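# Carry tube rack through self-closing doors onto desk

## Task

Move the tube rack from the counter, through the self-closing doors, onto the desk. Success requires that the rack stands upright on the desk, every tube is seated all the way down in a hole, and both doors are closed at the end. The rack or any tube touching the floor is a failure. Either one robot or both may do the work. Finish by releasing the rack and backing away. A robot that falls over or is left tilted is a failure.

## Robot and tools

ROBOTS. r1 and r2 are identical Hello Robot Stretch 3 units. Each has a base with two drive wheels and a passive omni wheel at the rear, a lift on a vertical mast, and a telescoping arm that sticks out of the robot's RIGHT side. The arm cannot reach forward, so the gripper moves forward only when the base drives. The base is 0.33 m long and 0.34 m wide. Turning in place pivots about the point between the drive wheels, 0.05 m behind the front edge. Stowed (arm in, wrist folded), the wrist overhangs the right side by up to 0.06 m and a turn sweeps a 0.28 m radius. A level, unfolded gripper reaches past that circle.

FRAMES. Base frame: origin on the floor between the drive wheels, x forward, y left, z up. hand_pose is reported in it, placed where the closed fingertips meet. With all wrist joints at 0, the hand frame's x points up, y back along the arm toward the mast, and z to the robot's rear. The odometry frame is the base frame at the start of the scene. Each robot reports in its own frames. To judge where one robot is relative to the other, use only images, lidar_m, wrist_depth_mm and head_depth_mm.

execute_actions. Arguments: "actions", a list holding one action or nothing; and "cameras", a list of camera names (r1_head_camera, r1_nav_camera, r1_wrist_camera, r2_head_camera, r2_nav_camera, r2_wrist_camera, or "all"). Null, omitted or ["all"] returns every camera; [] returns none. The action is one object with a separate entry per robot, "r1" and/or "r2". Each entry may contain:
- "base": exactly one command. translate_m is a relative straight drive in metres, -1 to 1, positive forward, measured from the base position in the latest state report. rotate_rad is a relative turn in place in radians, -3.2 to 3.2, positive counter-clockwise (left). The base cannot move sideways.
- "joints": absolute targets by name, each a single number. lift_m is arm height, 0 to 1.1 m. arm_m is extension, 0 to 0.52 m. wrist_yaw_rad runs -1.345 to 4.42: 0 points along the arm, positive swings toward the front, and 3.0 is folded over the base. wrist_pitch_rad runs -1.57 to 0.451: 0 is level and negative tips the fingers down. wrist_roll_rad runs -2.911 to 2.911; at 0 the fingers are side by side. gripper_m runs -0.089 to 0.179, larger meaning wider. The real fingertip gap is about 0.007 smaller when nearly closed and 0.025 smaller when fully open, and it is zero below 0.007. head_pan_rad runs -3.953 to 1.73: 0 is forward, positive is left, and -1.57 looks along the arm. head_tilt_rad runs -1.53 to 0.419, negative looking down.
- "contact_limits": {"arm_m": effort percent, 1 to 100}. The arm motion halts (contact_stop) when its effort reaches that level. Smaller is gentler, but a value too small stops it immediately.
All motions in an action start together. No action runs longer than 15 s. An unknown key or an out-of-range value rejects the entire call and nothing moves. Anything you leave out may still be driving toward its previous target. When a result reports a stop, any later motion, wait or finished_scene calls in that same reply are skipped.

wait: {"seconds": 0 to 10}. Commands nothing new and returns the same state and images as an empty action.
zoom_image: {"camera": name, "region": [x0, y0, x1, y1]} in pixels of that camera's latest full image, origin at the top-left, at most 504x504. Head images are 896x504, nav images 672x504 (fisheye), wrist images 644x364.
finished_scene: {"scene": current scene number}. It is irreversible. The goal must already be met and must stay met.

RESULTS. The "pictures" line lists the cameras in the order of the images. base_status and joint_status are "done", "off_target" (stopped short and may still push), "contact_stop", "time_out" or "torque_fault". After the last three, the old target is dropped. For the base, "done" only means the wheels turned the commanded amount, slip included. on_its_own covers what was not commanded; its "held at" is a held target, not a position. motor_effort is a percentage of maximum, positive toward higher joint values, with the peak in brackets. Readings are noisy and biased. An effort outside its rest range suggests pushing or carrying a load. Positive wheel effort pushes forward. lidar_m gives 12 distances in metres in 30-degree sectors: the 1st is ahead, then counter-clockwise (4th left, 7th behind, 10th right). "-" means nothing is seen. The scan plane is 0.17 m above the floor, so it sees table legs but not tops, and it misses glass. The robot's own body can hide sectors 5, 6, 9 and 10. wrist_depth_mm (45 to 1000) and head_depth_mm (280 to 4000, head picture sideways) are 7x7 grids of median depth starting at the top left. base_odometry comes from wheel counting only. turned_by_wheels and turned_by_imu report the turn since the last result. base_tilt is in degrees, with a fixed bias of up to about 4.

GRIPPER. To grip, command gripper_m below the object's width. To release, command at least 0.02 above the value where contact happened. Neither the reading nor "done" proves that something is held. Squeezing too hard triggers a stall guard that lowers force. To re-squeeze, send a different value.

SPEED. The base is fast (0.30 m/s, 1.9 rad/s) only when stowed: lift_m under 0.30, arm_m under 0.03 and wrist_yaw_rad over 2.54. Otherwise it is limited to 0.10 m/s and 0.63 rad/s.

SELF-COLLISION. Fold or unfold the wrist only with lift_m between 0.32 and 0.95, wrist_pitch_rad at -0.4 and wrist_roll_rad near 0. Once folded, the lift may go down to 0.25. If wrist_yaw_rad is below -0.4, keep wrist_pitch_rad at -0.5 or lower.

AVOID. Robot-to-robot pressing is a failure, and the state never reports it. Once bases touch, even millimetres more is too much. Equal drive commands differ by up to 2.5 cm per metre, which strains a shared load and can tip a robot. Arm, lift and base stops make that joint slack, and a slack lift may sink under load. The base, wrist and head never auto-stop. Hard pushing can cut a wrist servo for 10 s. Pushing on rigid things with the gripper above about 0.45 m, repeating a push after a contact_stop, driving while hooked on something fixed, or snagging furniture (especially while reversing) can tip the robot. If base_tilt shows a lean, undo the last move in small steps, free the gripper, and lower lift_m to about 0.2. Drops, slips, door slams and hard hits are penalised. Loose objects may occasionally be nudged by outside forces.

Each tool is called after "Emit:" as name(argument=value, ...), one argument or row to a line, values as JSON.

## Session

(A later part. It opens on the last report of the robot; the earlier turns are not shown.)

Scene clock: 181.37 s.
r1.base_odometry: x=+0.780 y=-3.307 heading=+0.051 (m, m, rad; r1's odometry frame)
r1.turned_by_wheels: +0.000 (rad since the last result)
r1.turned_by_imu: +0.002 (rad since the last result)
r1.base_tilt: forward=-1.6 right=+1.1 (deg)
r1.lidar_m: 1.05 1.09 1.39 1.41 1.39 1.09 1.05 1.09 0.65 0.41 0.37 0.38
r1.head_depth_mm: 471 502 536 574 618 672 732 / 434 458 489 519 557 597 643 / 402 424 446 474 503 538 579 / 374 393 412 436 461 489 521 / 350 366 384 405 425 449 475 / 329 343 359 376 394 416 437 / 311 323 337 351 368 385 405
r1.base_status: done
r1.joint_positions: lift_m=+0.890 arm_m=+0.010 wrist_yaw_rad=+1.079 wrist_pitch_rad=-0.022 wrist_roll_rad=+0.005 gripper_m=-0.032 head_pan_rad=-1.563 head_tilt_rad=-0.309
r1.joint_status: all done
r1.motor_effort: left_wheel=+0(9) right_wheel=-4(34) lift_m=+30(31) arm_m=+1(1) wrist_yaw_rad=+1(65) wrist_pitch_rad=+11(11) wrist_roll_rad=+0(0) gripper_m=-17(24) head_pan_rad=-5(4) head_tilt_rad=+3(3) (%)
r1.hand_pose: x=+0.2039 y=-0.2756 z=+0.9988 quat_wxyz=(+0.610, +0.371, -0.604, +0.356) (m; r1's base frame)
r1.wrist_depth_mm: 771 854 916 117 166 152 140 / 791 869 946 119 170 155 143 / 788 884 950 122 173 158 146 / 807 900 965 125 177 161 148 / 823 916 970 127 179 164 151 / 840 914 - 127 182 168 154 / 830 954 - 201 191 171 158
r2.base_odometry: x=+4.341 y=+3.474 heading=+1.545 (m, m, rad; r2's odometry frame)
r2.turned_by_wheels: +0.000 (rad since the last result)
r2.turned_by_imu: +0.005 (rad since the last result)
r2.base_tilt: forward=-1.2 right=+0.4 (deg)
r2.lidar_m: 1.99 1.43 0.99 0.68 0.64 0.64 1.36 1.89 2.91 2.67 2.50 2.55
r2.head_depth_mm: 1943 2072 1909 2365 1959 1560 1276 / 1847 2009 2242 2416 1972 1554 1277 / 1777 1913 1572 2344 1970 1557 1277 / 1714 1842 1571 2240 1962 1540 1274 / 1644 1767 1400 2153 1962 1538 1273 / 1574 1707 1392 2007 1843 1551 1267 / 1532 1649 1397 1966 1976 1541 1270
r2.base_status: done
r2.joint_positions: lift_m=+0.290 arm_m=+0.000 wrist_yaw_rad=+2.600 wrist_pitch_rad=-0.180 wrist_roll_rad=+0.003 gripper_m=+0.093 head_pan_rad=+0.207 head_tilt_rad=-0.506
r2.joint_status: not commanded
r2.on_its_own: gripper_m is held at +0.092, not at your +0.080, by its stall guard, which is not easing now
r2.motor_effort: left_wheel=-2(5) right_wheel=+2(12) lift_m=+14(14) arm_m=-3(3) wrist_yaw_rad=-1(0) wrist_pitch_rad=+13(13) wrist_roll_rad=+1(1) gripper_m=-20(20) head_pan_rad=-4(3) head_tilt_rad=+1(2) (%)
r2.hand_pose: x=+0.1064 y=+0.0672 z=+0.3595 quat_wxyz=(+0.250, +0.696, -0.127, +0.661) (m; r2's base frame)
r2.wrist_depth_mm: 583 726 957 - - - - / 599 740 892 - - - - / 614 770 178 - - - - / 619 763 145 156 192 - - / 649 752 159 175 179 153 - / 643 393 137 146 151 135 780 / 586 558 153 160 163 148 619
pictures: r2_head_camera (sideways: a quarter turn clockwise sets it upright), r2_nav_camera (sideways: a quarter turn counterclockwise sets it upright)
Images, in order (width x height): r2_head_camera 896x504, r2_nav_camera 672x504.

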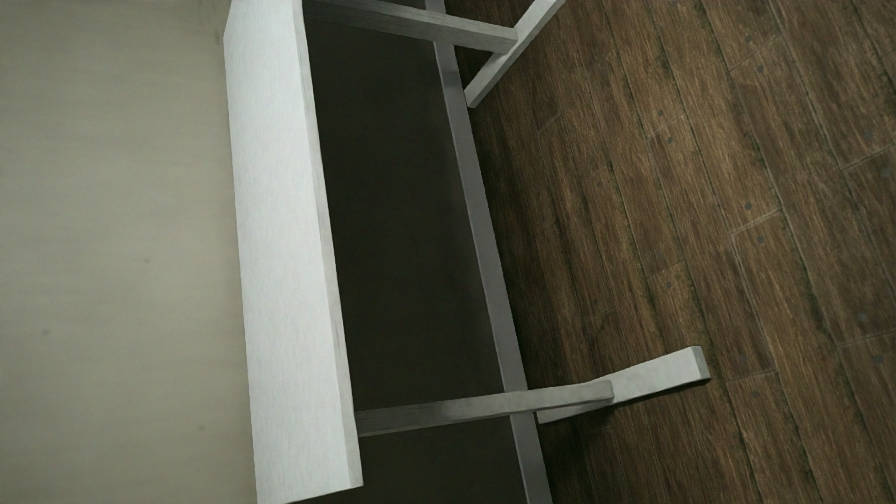

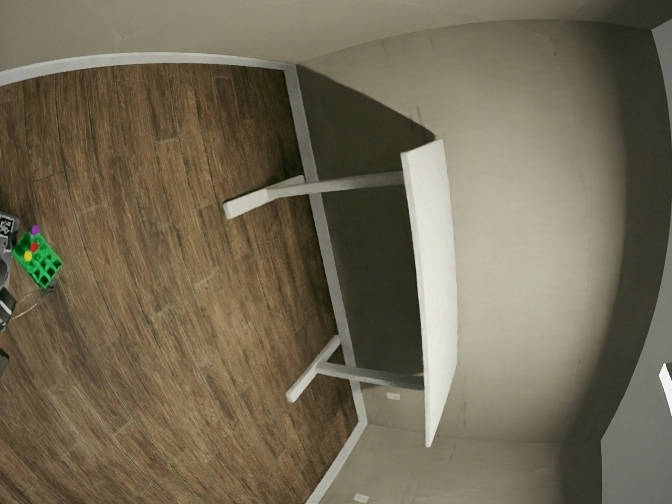

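Emit:
execute_actions(
  actions=[
    {"r1":{"base":{"translate_m":0.13},"joints":{"arm_m":0.2}},"r2":{"base":{"translate_m":0.72}}},
  ],
  cameras=[],
)

Emit:
execute_actions(
  actions=[
    {"r1":{"base":{"translate_m":0.09},"joints":{"arm_m":0.33,"wrist_yaw_rad":0.9}},"r2":{"base":{"rotate_rad":2.15},"joints":{"lift_m":0.7,"wrist_yaw_rad":1.9,"head_pan_rad":-1.57}}},
  ],
  cameras=["r1_wrist_camera"],
)

Emit:
execute_actions(
  actions=[
    {"r1":{"base":{"translate_m":0.065},"joints":{"arm_m":0.45,"wrist_yaw_rad":0.7}},"r2":{"joints":{"lift_m":1.0,"wrist_yaw_rad":1.2}}},
  ],
  cameras=["r1_wrist_camera","r2_head_camera"],
)

Scene clock: 185.70 s.
r1.base_odometry: x=+0.910 y=-3.300 heading=+0.051 (m, m, rad; r1's odometry frame)
r1.turned_by_wheels: +0.001 (rad since the last result)
r1.turned_by_imu: +0.002 (rad since the last result)
r1.base_tilt: forward=-1.5 right=+1.2 (deg)
r1.lidar_m: 0.92 0.95 1.31 1.36 1.46 1.22 1.18 1.23 0.72 0.55 0.54 0.95
r1.head_depth_mm: 540 571 610 648 686 - 816 / 519 546 581 615 651 - 773 / 497 525 553 585 623 - - / 478 504 528 561 592 632 697 / 460 483 508 536 567 - 643 / 444 465 486 512 541 567 610 / 429 448 468 490 511 489 573
r1.base_status: done
r1.joint_positions: lift_m=+0.890 arm_m=+0.200 wrist_yaw_rad=+1.100 wrist_pitch_rad=-0.021 wrist_roll_rad=+0.005 gripper_m=-0.032 head_pan_rad=-1.563 head_tilt_rad=-0.309
r1.joint_status: all done
r1.on_its_own: right_wheel is at rest, and its effort (-23) is outside its rest range (-18 to +18); wrist_yaw_rad is at rest, and its effort (-16) is outside its rest range (-12 to +12)
r1.motor_effort: left_wheel=+5(5) right_wheel=-23(24) lift_m=+30(30) arm_m=+3(2) wrist_yaw_rad=-16(16) wrist_pitch_rad=+10(11) wrist_roll_rad=+0(0) gripper_m=-17(17) head_pan_rad=-5(5) head_tilt_rad=+3(4) (%)
r1.hand_pose: x=+0.2065 y=-0.4605 z=+0.9991 quat_wxyz=(+0.606, +0.377, -0.600, +0.363) (m; r1's base frame)
r1.wrist_depth_mm: 665 740 819 117 160 138 121 / 678 751 851 119 164 141 124 / 696 755 864 122 167 143 126 / 698 769 862 124 170 146 127 / 719 783 869 126 174 148 130 / 717 808 898 127 172 152 132 / 729 816 941 203 187 154 134
r2.base_odometry: x=+4.360 y=+4.193 heading=+1.544 (m, m, rad; r2's odometry frame)
r2.turned_by_wheels: +0.000 (rad since the last result)
r2.turned_by_imu: +0.004 (rad since the last result)
r2.base_tilt: forward=-1.1 right=+0.4 (deg)
r2.lidar_m: 1.28 1.30 0.86 1.11 1.05 1.06 1.90 3.13 3.22 2.22 2.09 1.31
r2.head_depth_mm: 1311 1437 1162 769 1879 1552 1267 / 1247 1383 1167 726 1861 1550 1270 / 1198 1310 1166 726 1809 1547 1274 / 1155 1255 1163 725 1730 1555 1278 / 1106 1209 1160 725 1650 1544 1272 / 1070 1163 1161 728 597 1542 1279 / 1032 1117 1159 725 572 1539 1276
r2.base_status: done
r2.joint_positions: lift_m=+0.290 arm_m=+0.000 wrist_yaw_rad=+2.600 wrist_pitch_rad=-0.180 wrist_roll_rad=+0.003 gripper_m=+0.093 head_pan_rad=+0.207 head_tilt_rad=-0.506
r2.joint_status: not commanded
r2.on_its_own: gripper_m is held at +0.092, not at your +0.080, by its stall guard, which is not easing now
r2.motor_effort: left_wheel=-2(5) right_wheel=+2(12) lift_m=+14(14) arm_m=-3(3) wrist_yaw_rad=+0(1) wrist_pitch_rad=+13(13) wrist_roll_rad=+1(1) gripper_m=-20(20) head_pan_rad=-4(3) head_tilt_rad=+3(2) (%)
r2.hand_pose: x=+0.1064 y=+0.0672 z=+0.3595 quat_wxyz=(+0.250, +0.696, -0.127, +0.661) (m; r2's base frame)
r2.wrist_depth_mm: 940 - - - - - 1000 / 963 - - - - - - / 980 - 178 - - - - / 995 - 144 156 192 - - / 927 887 159 175 179 152 - / 702 398 138 146 151 135 762 / 587 555 153 161 163 148 626
pictures: none
No camera images: the call's "cameras" was empty. Leave "cameras" out to get every camera's image.

Scene clock: 190.27 s.
r1.base_odometry: x=+1.000 y=-3.296 heading=+0.052 (m, m, rad; r1's odometry frame)
r1.turned_by_wheels: +0.001 (rad since the last result)
r1.turned_by_imu: +0.005 (rad since the last result)
r1.base_tilt: forward=-1.5 right=+1.2 (deg)
r1.lidar_m: 0.83 0.86 1.18 1.34 1.46 1.32 1.27 1.28 0.80 0.69 0.69 0.86
r1.head_depth_mm: 619 653 692 735 - 847 902 / 607 640 677 719 - 820 875 / 595 626 662 704 731 810 852 / 585 613 647 688 - 786 833 / 573 602 632 672 700 755 811 / 564 587 614 649 681 737 787 / 552 578 613 657 963 1040 1121
r1.base_status: done
r1.joint_positions: lift_m=+0.890 arm_m=+0.330 wrist_yaw_rad=+0.919 wrist_pitch_rad=-0.018 wrist_roll_rad=+0.005 gripper_m=-0.032 head_pan_rad=-1.563 head_tilt_rad=-0.309
r1.joint_status: all done
r1.on_its_own: right_wheel is at rest, and its effort (-27) is outside its rest range (-18 to +18); wrist_yaw_rad is at rest, and its effort (-14) is outside its rest range (-12 to +12)
r1.motor_effort: left_wheel=+8(19) right_wheel=-27(53) lift_m=+30(30) arm_m=+2(6) wrist_yaw_rad=-14(65) wrist_pitch_rad=+9(10) wrist_roll_rad=+0(0) gripper_m=-17(25) head_pan_rad=-6(5) head_tilt_rad=+4(3) (%)
r1.hand_pose: x=+0.1819 y=-0.6299 z=+0.9997 quat_wxyz=(+0.636, +0.320, -0.632, +0.307) (m; r1's base frame)
r1.wrist_depth_mm: 591 670 763 117 159 137 121 / 599 688 787 119 163 140 123 / 614 701 800 121 166 143 124 / 618 707 809 124 171 145 127 / 632 719 831 126 173 148 129 / 630 727 829 126 172 150 131 / 642 730 891 204 186 153 133
r2.base_odometry: x=+4.360 y=+4.193 heading=-2.589 (m, m, rad; r2's odometry frame)
r2.turned_by_wheels: +2.150 (rad since the last result)
r2.turned_by_imu: +2.177 (rad since the last result)
r2.base_tilt: forward=-1.1 right=+0.4 (deg)
r2.lidar_m: 1.04 1.08 1.81 3.43 2.98 2.18 2.09 1.28 1.35 0.90 0.86 1.09
r2.head_depth_mm: 1065 1170 1161 723 1603 1548 1280 / 1072 1168 1162 725 1593 1537 1281 / 1071 1166 1155 725 1607 1551 1272 / 1070 1169 1161 725 1626 1534 1274 / 1071 1175 1162 724 1621 1549 1269 / 1073 1175 1164 725 1015 1415 1261 / 1079 1180 1241 727 1628 1551 1279
r2.base_status: done
r2.joint_positions: lift_m=+0.700 arm_m=+0.000 wrist_yaw_rad=+1.902 wrist_pitch_rad=-0.180 wrist_roll_rad=+0.003 gripper_m=+0.093 head_pan_rad=-1.563 head_tilt_rad=-0.506
r2.joint_status: all done
r2.on_its_own: gripper_m is held at +0.092, not at your +0.080, by its stall guard, which is not easing now
r2.motor_effort: left_wheel=-2(8) right_wheel=+3(10) lift_m=+24(24) arm_m=-3(3) wrist_yaw_rad=-2(3) wrist_pitch_rad=+12(13) wrist_roll_rad=+1(1) gripper_m=-20(19) head_pan_rad=-4(45) head_tilt_rad=+2(3) (%)
r2.hand_pose: x=+0.2130 y=-0.0646 z=+0.7688 quat_wxyz=(+0.461, +0.611, -0.358, +0.536) (m; r2's base frame)
r2.wrist_depth_mm: - - - 952 890 813 749 / - - - 980 915 846 765 / - - 178 - 949 869 801 / - - 145 157 191 887 846 / - - 158 174 180 153 861 / - - 137 146 150 135 894 / - - 153 161 163 148 923
pictures: r1_wrist_camera
Images, in order (width x height): r1_wrist_camera 644x364.

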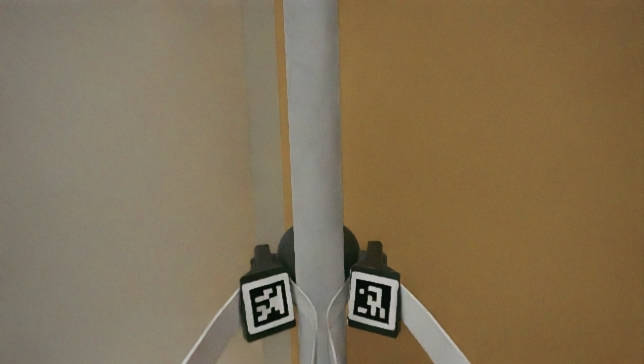

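Scene clock: 193.83 s.
r1.base_odometry: x=+1.065 y=-3.292 heading=+0.053 (m, m, rad; r1's odometry frame)
r1.turned_by_wheels: +0.001 (rad since the last result)
r1.turned_by_imu: +0.002 (rad since the last result)
r1.base_tilt: forward=-1.6 right=+1.2 (deg)
r1.lidar_m: 0.76 0.79 1.09 1.33 1.46 1.39 1.34 1.28 0.89 0.83 0.93 0.79
r1.head_depth_mm: 707 739 780 825 - 948 1015 / 700 739 778 816 890 940 1002 / 697 732 781 814 - 928 999 / 697 735 776 814 884 930 996 / 691 728 767 808 867 927 993 / 692 733 782 886 951 1033 1104 / 774 821 867 914 982 1041 1124
r1.base_status: done
r1.joint_positions: lift_m=+0.890 arm_m=+0.450 wrist_yaw_rad=+0.720 wrist_pitch_rad=-0.017 wrist_roll_rad=+0.005 gripper_m=-0.032 head_pan_rad=-1.563 head_tilt_rad=-0.309
r1.joint_status: wrist_yaw_rad off_target (ended at +0.720, target +0.700); the others done
r1.on_its_own: right_wheel is at rest, and its effort (-30) is outside its rest range (-18 to +18); wrist_yaw_rad is at rest, and its effort (-15) is outside its rest range (-12 to +12)
r1.motor_effort: left_wheel=+9(25) right_wheel=-30(64) lift_m=+31(30) arm_m=+1(4) wrist_yaw_rad=-15(61) wrist_pitch_rad=+8(9) wrist_roll_rad=+0(0) gripper_m=-17(24) head_pan_rad=-5(6) head_tilt_rad=+3(4) (%)
r1.hand_pose: x=+0.1473 y=-0.7871 z=+1.0002 quat_wxyz=(+0.663, +0.255, -0.661, +0.243) (m; r1's base frame)
r1.wrist_depth_mm: 579 535 391 118 161 139 123 / 581 563 399 120 164 141 125 / 578 577 411 122 167 144 127 / 580 615 431 124 170 147 129 / 587 639 443 126 174 150 131 / 602 648 490 127 173 152 133 / 603 676 473 204 186 155 135
r2.base_odometry: x=+4.360 y=+4.193 heading=-2.589 (m, m, rad; r2's odometry frame)
r2.turned_by_wheels: +0.000 (rad since the last result)
r2.turned_by_imu: -0.001 (rad since the last result)
r2.base_tilt: forward=-1.2 right=+0.5 (deg)
r2.lidar_m: 1.05 1.08 1.67 3.42 2.98 2.18 2.09 1.28 1.35 0.90 0.86 1.09
r2.head_depth_mm: 1069 1169 1158 766 - - 1224 / 1074 1170 1159 724 583 - - / 1069 1166 1166 724 572 - - / 1074 1173 1162 724 1608 1590 - / 1077 1168 1154 725 1629 1602 - / 1076 1176 1163 725 - - - / 1077 1179 1247 724 597 - -
r2.base_status: not commanded
r2.joint_positions: lift_m=+1.000 arm_m=+0.000 wrist_yaw_rad=+1.202 wrist_pitch_rad=-0.180 wrist_roll_rad=+0.003 gripper_m=+0.093 head_pan_rad=-1.563 head_tilt_rad=-0.506
r2.joint_status: all done
r2.on_its_own: gripper_m is held at +0.092, not at your +0.080, by its stall guard, which is not easing now
r2.motor_effort: left_wheel=-2(2) right_wheel=+3(2) lift_m=+24(26) arm_m=-3(3) wrist_yaw_rad=-2(2) wrist_pitch_rad=+13(13) wrist_roll_rad=+1(1) gripper_m=-21(19) head_pan_rad=-3(3) head_tilt_rad=+2(3) (%)
r2.hand_pose: x=+0.2098 y=-0.2345 z=+1.0688 quat_wxyz=(+0.616, +0.451, -0.545, +0.345) (m; r2's base frame)
r2.wrist_depth_mm: 751 819 876 975 - - 978 / 785 839 886 998 - - - / 804 890 178 - - - - / 845 922 144 157 192 - - / 882 927 159 175 179 153 463 / 927 540 137 145 150 135 350 / 942 - 153 161 162 148 293
pictures: r1_wrist_camera, r2_head_camera (sideways: a quarter turn clockwise sets it upright)
Images, in order (width x height): r1_wrist_camera 644x364, r2_head_camera 896x504.

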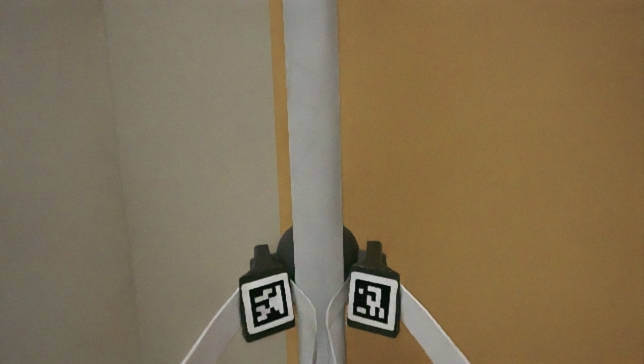

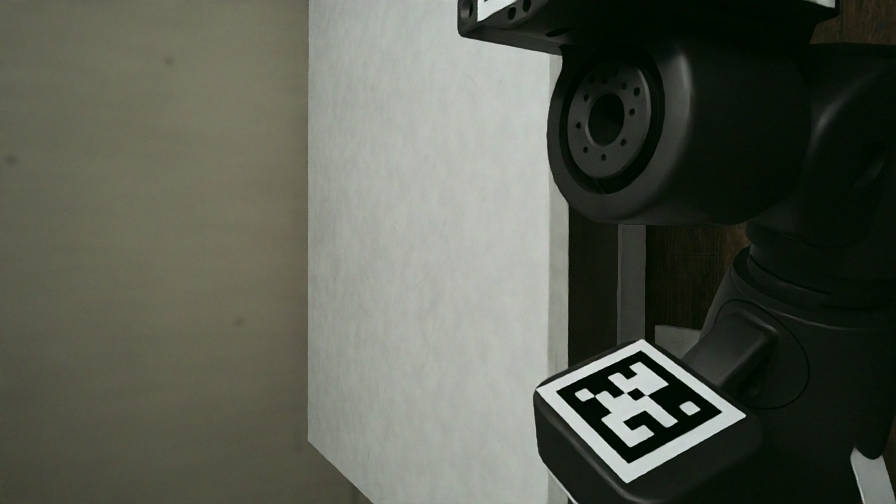

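Emit:
execute_actions(
  actions=[
    {"r1":{"base":{"translate_m":0.02},"joints":{"arm_m":0.5}},"r2":{"joints":{"lift_m":0.95,"wrist_yaw_rad":0,"arm_m":0.25}}},
  ],
  cameras=["r2_wrist_camera"],
)

Emit:
execute_actions(
  actions=[
    {"r1":{"joints":{"gripper_m":0.1}},"r2":{"joints":{"lift_m":0.92}}},
  ],
  cameras=["r2_wrist_camera","r1_wrist_camera"],
)

Scene clock: 197.00 s.
r1.base_odometry: x=+1.085 y=-3.291 heading=+0.053 (m, m, rad; r1's odometry frame)
r1.turned_by_wheels: +0.000 (rad since the last result)
r1.turned_by_imu: +0.001 (rad since the last result)
r1.base_tilt: forward=-1.5 right=+1.2 (deg)
r1.lidar_m: 0.74 0.77 1.06 1.33 1.46 1.41 1.36 1.28 0.92 0.89 0.93 0.77
r1.head_depth_mm: 739 779 821 864 - 992 1054 / 739 782 823 856 937 985 1055 / 742 781 823 860 943 992 1058 / 744 783 824 868 943 992 1067 / 746 784 818 869 928 995 1079 / 754 797 848 911 962 1031 1115 / 775 820 865 918 978 1047 1126
r1.base_status: done
r1.joint_positions: lift_m=+0.890 arm_m=+0.500 wrist_yaw_rad=+0.663 wrist_pitch_rad=-0.016 wrist_roll_rad=+0.005 gripper_m=-0.032 head_pan_rad=-1.563 head_tilt_rad=-0.309
r1.joint_status: all done
r1.on_its_own: wrist_yaw_rad is held at +0.661, not at your +0.700, by its stall guard, which is not easing now
r1.motor_effort: left_wheel=+2(11) right_wheel=-7(24) lift_m=+30(30) arm_m=+1(4) wrist_yaw_rad=-2(20) wrist_pitch_rad=+8(8) wrist_roll_rad=+0(0) gripper_m=-16(17) head_pan_rad=-5(4) head_tilt_rad=+3(4) (%)
r1.hand_pose: x=+0.1359 y=-0.8465 z=+1.0003 quat_wxyz=(+0.669, +0.236, -0.668, +0.224) (m; r1's base frame)
r1.wrist_depth_mm: 512 362 256 116 161 140 124 / 539 377 263 120 165 142 125 / 540 391 293 123 168 145 127 / 560 414 303 189 172 148 129 / 570 427 314 126 174 151 132 / 576 447 341 127 173 153 134 / 603 477 341 135 189 156 136
r2.base_odometry: x=+4.360 y=+4.193 heading=-2.589 (m, m, rad; r2's odometry frame)
r2.turned_by_wheels: +0.000 (rad since the last result)
r2.turned_by_imu: -0.001 (rad since the last result)
r2.base_tilt: forward=-1.2 right=+0.4 (deg)
r2.lidar_m: 1.04 1.08 1.61 3.42 2.98 2.17 2.08 1.28 1.35 0.90 0.86 1.09
r2.head_depth_mm: 1067 1166 1226 - 1633 1541 1280 / 1072 1168 1235 - 1643 1550 1279 / 1074 1171 1229 - 1647 1539 1267 / 1069 1163 1161 656 1611 1547 1273 / 1076 1172 1155 724 1621 1550 1274 / 1084 1174 1160 722 1016 1413 1267 / 1079 1172 1245 723 1617 1535 1269
r2.base_status: not commanded
r2.joint_positions: lift_m=+0.950 arm_m=+0.250 wrist_yaw_rad=+0.001 wrist_pitch_rad=-0.180 wrist_roll_rad=+0.003 gripper_m=+0.093 head_pan_rad=-1.563 head_tilt_rad=-0.506
r2.joint_status: all done
r2.on_its_own: gripper_m is held at +0.092, not at your +0.080, by its stall guard, which is not easing now
r2.motor_effort: left_wheel=-2(2) right_wheel=+4(3) lift_m=+14(22) arm_m=+3(4) wrist_yaw_rad=-1(4) wrist_pitch_rad=+13(13) wrist_roll_rad=+1(2) gripper_m=-19(20) head_pan_rad=-3(3) head_tilt_rad=+1(2) (%)
r2.hand_pose: x=-0.0212 y=-0.6425 z=+1.0195 quat_wxyz=(+0.704, +0.064, -0.705, -0.063) (m; r2's base frame)
r2.wrist_depth_mm: 758 740 740 740 729 724 722 / 803 793 782 765 765 758 747 / 848 825 179 771 801 786 782 / 457 470 145 155 192 510 521 / 323 307 158 175 179 153 352 / 248 182 138 145 151 135 266 / 209 196 152 161 163 149 218
pictures: r2_wrist_camera
Images, in order (width x height): r2_wrist_camera 644x364.

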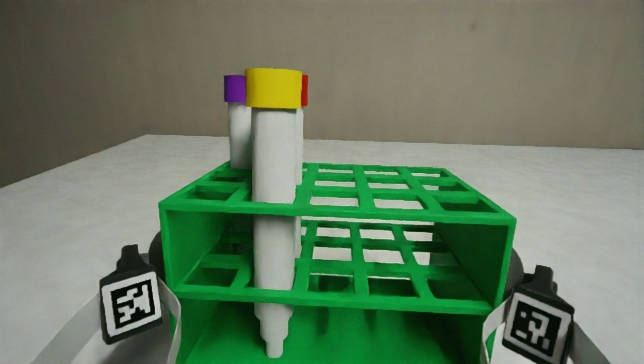

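Scene clock: 198.80 s.
r1.base_odometry: x=+1.085 y=-3.291 heading=+0.053 (m, m, rad; r1's odometry frame)
r1.turned_by_wheels: +0.000 (rad since the last result)
r1.turned_by_imu: +0.000 (rad since the last result)
r1.base_tilt: forward=-1.6 right=+1.2 (deg)
r1.lidar_m: 0.74 0.77 1.06 1.32 1.46 1.40 1.36 1.28 0.94 0.91 0.93 0.77
r1.head_depth_mm: 753 795 833 883 - 1007 1067 / 757 796 841 875 955 1005 1082 / 761 798 848 884 973 1010 1089 / 766 805 852 895 972 1024 1094 / 772 805 851 894 970 1035 1099 / 768 810 852 899 965 1027 1113 / 771 821 866 916 978 1048 1119
r1.base_status: not commanded
r1.joint_positions: lift_m=+0.890 arm_m=+0.500 wrist_yaw_rad=+0.662 wrist_pitch_rad=-0.017 wrist_roll_rad=+0.005 gripper_m=+0.100 head_pan_rad=-1.563 head_tilt_rad=-0.309
r1.joint_status: all done
r1.on_its_own: wrist_yaw_rad is held at +0.661, not at your +0.700, by its stall guard, which is not easing now
r1.motor_effort: left_wheel=+0(2) right_wheel=+1(8) lift_m=+30(30) arm_m=+0(1) wrist_yaw_rad=-1(2) wrist_pitch_rad=+8(8) wrist_roll_rad=+0(0) gripper_m=+0(82) head_pan_rad=-5(4) head_tilt_rad=+3(3) (%)
r1.hand_pose: x=+0.1357 y=-0.8467 z=+1.0000 quat_wxyz=(+0.670, +0.236, -0.668, +0.223) (m; r1's base frame)
r1.wrist_depth_mm: 503 361 256 223 188 161 141 / 537 375 264 229 191 165 144 / 547 397 292 234 195 167 146 / 560 406 304 241 195 171 149 / 570 433 283 247 204 173 151 / 594 485 283 255 211 170 154 / 591 481 323 259 209 184 155
r2.base_odometry: x=+4.360 y=+4.193 heading=-2.589 (m, m, rad; r2's odometry frame)
r2.turned_by_wheels: +0.000 (rad since the last result)
r2.turned_by_imu: +0.000 (rad since the last result)
r2.base_tilt: forward=-1.1 right=+0.4 (deg)
r2.lidar_m: 1.04 1.08 1.58 3.42 2.98 2.17 2.09 1.29 1.35 0.90 0.86 1.08
r2.head_depth_mm: 1066 1163 1153 - 1629 1550 1275 / 1065 1174 1156 - 1663 1545 1274 / 1072 1171 1156 - 1663 1544 1271 / 1071 1172 1156 672 1633 1545 1267 / 1078 1177 1161 727 1618 1546 1274 / 1071 1177 1157 726 1020 1417 1260 / 1082 1177 1239 725 1633 1550 1272
r2.base_status: not commanded
r2.joint_positions: lift_m=+0.920 arm_m=+0.250 wrist_yaw_rad=+0.001 wrist_pitch_rad=-0.177 wrist_roll_rad=+0.003 gripper_m=+0.093 head_pan_rad=-1.563 head_tilt_rad=-0.506
r2.joint_status: all done
r2.on_its_own: gripper_m is held at +0.092, not at your +0.080, by its stall guard, which is not easing now
r2.motor_effort: left_wheel=-2(2) right_wheel=+3(3) lift_m=+13(12) arm_m=+3(3) wrist_yaw_rad=-1(1) wrist_pitch_rad=+12(13) wrist_roll_rad=+2(1) gripper_m=-19(20) head_pan_rad=-4(4) head_tilt_rad=+2(2) (%)
r2.hand_pose: x=-0.0212 y=-0.6427 z=+0.9901 quat_wxyz=(+0.704, +0.063, -0.705, -0.063) (m; r2's base frame)
r2.wrist_depth_mm: 757 754 742 736 738 734 730 / 787 809 770 767 775 780 752 / 838 694 177 623 791 780 788 / 374 385 147 155 191 419 426 / 262 252 158 173 177 153 288 / 202 160 138 145 150 135 217 / - 159 153 160 162 149 177
pictures: r1_wrist_camera, r2_wrist_camera
Images, in order (width x height): r1_wrist_camera 644x364, r2_wrist_camera 644x364.

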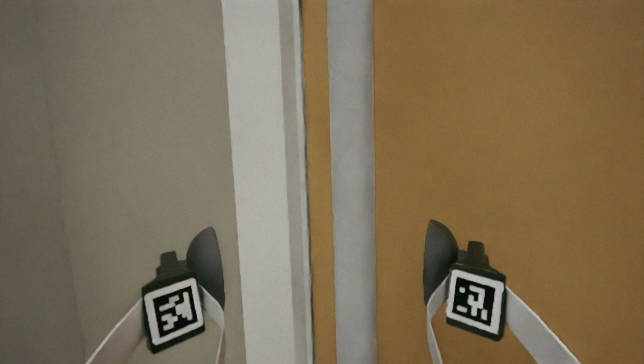

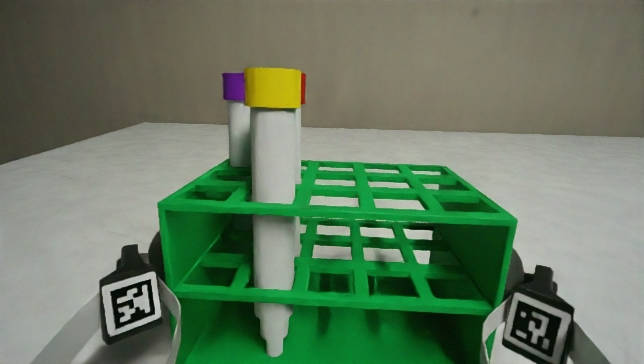

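Emit:
execute_actions(
  actions=[
    {"r1":{"base":{"translate_m":-0.05},"joints":{"arm_m":0.4}},"r2":{"joints":{"gripper_m":0.179,"lift_m":0.917}}},
  ],
  cameras=[],
)

Emit:
execute_actions(
  actions=[
    {"r1":{"joints":{"arm_m":0.15,"head_pan_rad":1.3}},"r2":{"joints":{"arm_m":0}}},
  ],
  cameras=["r2_wrist_camera","r1_wrist_camera","r1_nav_camera"],
)

Scene clock: 201.10 s.
r1.base_odometry: x=+1.035 y=-3.294 heading=+0.053 (m, m, rad; r1's odometry frame)
r1.turned_by_wheels: +0.000 (rad since the last result)
r1.turned_by_imu: +0.001 (rad since the last result)
r1.base_tilt: forward=-1.6 right=+1.2 (deg)
r1.lidar_m: 0.79 0.82 1.13 1.33 1.46 1.35 1.31 1.28 0.94 0.91 0.93 0.82
r1.head_depth_mm: 754 792 835 883 - 1008 1069 / 758 795 840 883 - 1008 1085 / 759 802 848 892 - 1029 1092 / 767 805 848 896 - 1025 1098 / 768 811 854 901 970 1038 1110 / 776 813 860 907 964 1026 1105 / 772 813 859 916 977 1050 1122
r1.base_status: done
r1.joint_positions: lift_m=+0.890 arm_m=+0.400 wrist_yaw_rad=+0.661 wrist_pitch_rad=-0.018 wrist_roll_rad=+0.005 gripper_m=+0.100 head_pan_rad=-1.563 head_tilt_rad=-0.309
r1.joint_status: all done
r1.on_its_own: wrist_yaw_rad is held at +0.661, not at your +0.700, by its stall guard, which is not easing now
r1.motor_effort: left_wheel=-1(3) right_wheel=+1(6) lift_m=+30(30) arm_m=-4(4) wrist_yaw_rad=-1(1) wrist_pitch_rad=+9(8) wrist_roll_rad=-1(0) gripper_m=+0(1) head_pan_rad=-5(5) head_tilt_rad=+4(3) (%)
r1.hand_pose: x=+0.1357 y=-0.7472 z=+0.9998 quat_wxyz=(+0.670, +0.236, -0.668, +0.223) (m; r1's base frame)
r1.wrist_depth_mm: 616 552 425 335 283 248 217 / 620 575 438 347 287 253 221 / 617 605 448 355 294 256 224 / 631 639 461 362 301 261 229 / 626 666 470 367 311 265 232 / 646 696 474 380 322 261 235 / 637 706 500 386 317 282 238
r2.base_odometry: x=+4.360 y=+4.193 heading=-2.589 (m, m, rad; r2's odometry frame)
r2.turned_by_wheels: +0.000 (rad since the last result)
r2.turned_by_imu: +0.000 (rad since the last result)
r2.base_tilt: forward=-1.2 right=+0.4 (deg)
r2.lidar_m: 1.04 1.08 1.58 3.43 2.98 2.18 2.09 1.29 1.35 0.90 0.86 1.09
r2.head_depth_mm: 1073 1169 1158 837 - 1541 1272 / 1069 1166 1155 - 1663 1557 1266 / 1079 1173 1151 - 1678 1547 1268 / 1073 1174 1160 678 1631 1549 1276 / 1078 1173 1155 724 1618 1545 1275 / 1080 1174 1157 725 1019 1409 1262 / 1080 1180 1248 726 1624 1546 1272
r2.base_status: not commanded
r2.joint_positions: lift_m=+0.917 arm_m=+0.250 wrist_yaw_rad=+0.001 wrist_pitch_rad=-0.172 wrist_roll_rad=+0.003 gripper_m=+0.179 head_pan_rad=-1.563 head_tilt_rad=-0.506
r2.joint_status: all done
r2.motor_effort: left_wheel=-2(2) right_wheel=+3(3) lift_m=+13(13) arm_m=+3(3) wrist_yaw_rad=-1(1) wrist_pitch_rad=+10(11) wrist_roll_rad=+1(1) gripper_m=+0(84) head_pan_rad=-4(4) head_tilt_rad=+3(2) (%)
r2.hand_pose: x=-0.0212 y=-0.6431 z=+0.9884 quat_wxyz=(+0.704, +0.061, -0.705, -0.061) (m; r2's base frame)
r2.wrist_depth_mm: 768 754 759 743 743 736 712 / 805 784 758 782 771 760 753 / 830 683 172 646 790 776 779 / 372 380 143 155 165 424 434 / 259 248 145 166 176 141 286 / 208 184 138 151 157 139 225 / - 157 155 162 158 157 -
pictures: none
No camera images: the call's "cameras" was empty. Leave "cameras" out to get every camera's image.

Scene clock: 204.17 s.
r1.base_odometry: x=+1.035 y=-3.294 heading=+0.053 (m, m, rad; r1's odometry frame)
r1.turned_by_wheels: +0.000 (rad since the last result)
r1.turned_by_imu: +0.001 (rad since the last result)
r1.base_tilt: forward=-1.6 right=+1.2 (deg)
r1.lidar_m: 0.79 0.82 1.14 1.33 1.46 1.35 1.31 1.28 0.94 0.91 0.93 0.82
r1.head_depth_mm: 1247 1302 1385 1455 1535 1622 1505 / 1219 1287 1361 1436 1538 1643 1534 / 1199 1253 1337 1406 1490 1601 1561 / 1176 1226 1290 1373 1444 1536 1564 / 1150 1212 1296 1375 1477 1583 1559 / 1194 1254 1314 1388 1470 1565 1580 / 1166 1225 1281 1356 1419 1527 1544
r1.base_status: not commanded
r1.joint_positions: lift_m=+0.890 arm_m=+0.150 wrist_yaw_rad=+0.661 wrist_pitch_rad=-0.018 wrist_roll_rad=+0.005 gripper_m=+0.100 head_pan_rad=+1.293 head_tilt_rad=-0.309
r1.joint_status: all done
r1.on_its_own: wrist_yaw_rad is held at +0.661, not at your +0.700, by its stall guard, which is not easing now
r1.motor_effort: left_wheel=-1(0) right_wheel=+1(1) lift_m=+30(30) arm_m=-4(3) wrist_yaw_rad=+0(1) wrist_pitch_rad=+9(9) wrist_roll_rad=+0(0) gripper_m=+0(0) head_pan_rad=+5(62) head_tilt_rad=+4(3) (%)
r1.hand_pose: x=+0.1356 y=-0.4972 z=+0.9997 quat_wxyz=(+0.670, +0.236, -0.668, +0.223) (m; r1's base frame)
r1.wrist_depth_mm: 615 732 808 655 536 460 408 / 609 748 835 665 543 469 417 / 616 750 855 688 556 476 418 / 618 750 856 700 566 491 429 / 625 760 889 724 589 497 437 / 636 735 899 742 611 489 445 / 630 766 922 760 617 528 445
r2.base_odometry: x=+4.360 y=+4.193 heading=-2.589 (m, m, rad; r2's odometry frame)
r2.turned_by_wheels: +0.000 (rad since the last result)
r2.turned_by_imu: -0.001 (rad since the last result)
r2.base_tilt: forward=-1.1 right=+0.4 (deg)
r2.lidar_m: 1.04 1.08 1.58 3.42 2.98 2.17 2.09 1.29 1.35 0.90 0.86 1.09
r2.head_depth_mm: 1072 1164 1156 727 596 1612 - / 1077 1174 1157 727 1598 1551 - / 1071 1167 1159 680 1103 - - / 1074 1163 1161 654 1615 1539 1246 / 1071 1177 1156 727 597 1492 1269 / 1079 1174 1157 724 1018 1411 1259 / 1080 1186 1240 726 1619 1546 1268
r2.base_status: not commanded
r2.joint_positions: lift_m=+0.917 arm_m=+0.000 wrist_yaw_rad=+0.001 wrist_pitch_rad=-0.171 wrist_roll_rad=+0.003 gripper_m=+0.179 head_pan_rad=-1.563 head_tilt_rad=-0.506
r2.joint_status: all done
r2.motor_effort: left_wheel=-2(2) right_wheel=+3(3) lift_m=+13(13) arm_m=-4(3) wrist_yaw_rad=+0(1) wrist_pitch_rad=+9(10) wrist_roll_rad=+1(1) gripper_m=+0(1) head_pan_rad=-4(3) head_tilt_rad=+2(2) (%)
r2.hand_pose: x=-0.0213 y=-0.3936 z=+0.9887 quat_wxyz=(+0.704, +0.061, -0.705, -0.061) (m; r2's base frame)
r2.wrist_depth_mm: 998 - 982 989 965 952 950 / - - - - - 990 994 / - 717 736 391 780 855 887 / 379 386 395 393 401 422 436 / 282 283 280 280 279 287 288 / - - - - - - - / - - - - - - -
pictures: r1_nav_camera (sideways: a quarter turn counterclockwise sets it upright), r1_wrist_camera, r2_wrist_camera
Images, in order (width x height): r1_nav_camera 672x504, r1_wrist_camera 644x364, r2_wrist_camera 644x364.

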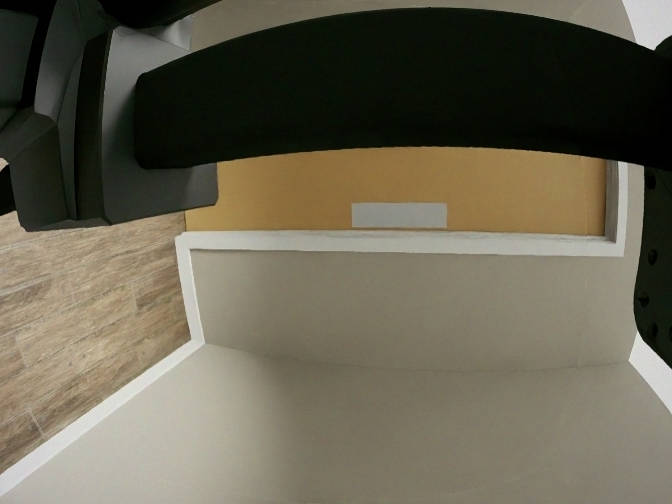

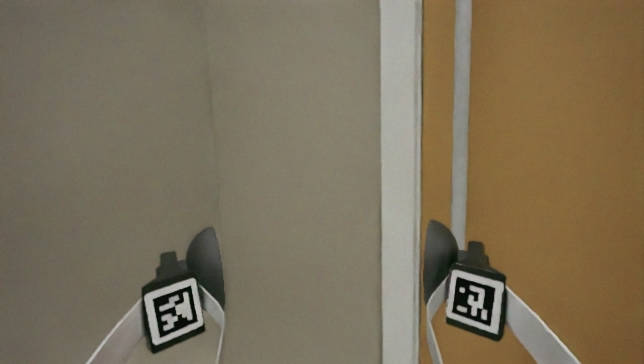

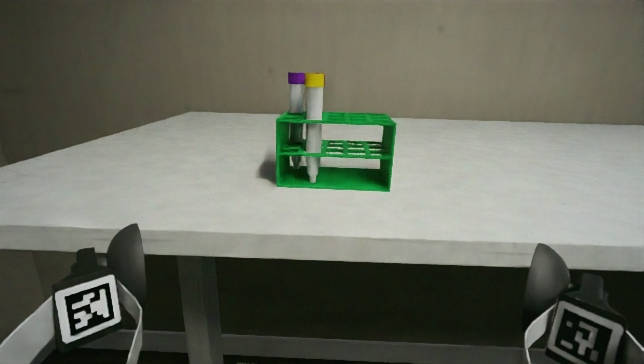

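Emit:
finished_scene(
  scene=1,
)

The scene is finished: the task was done.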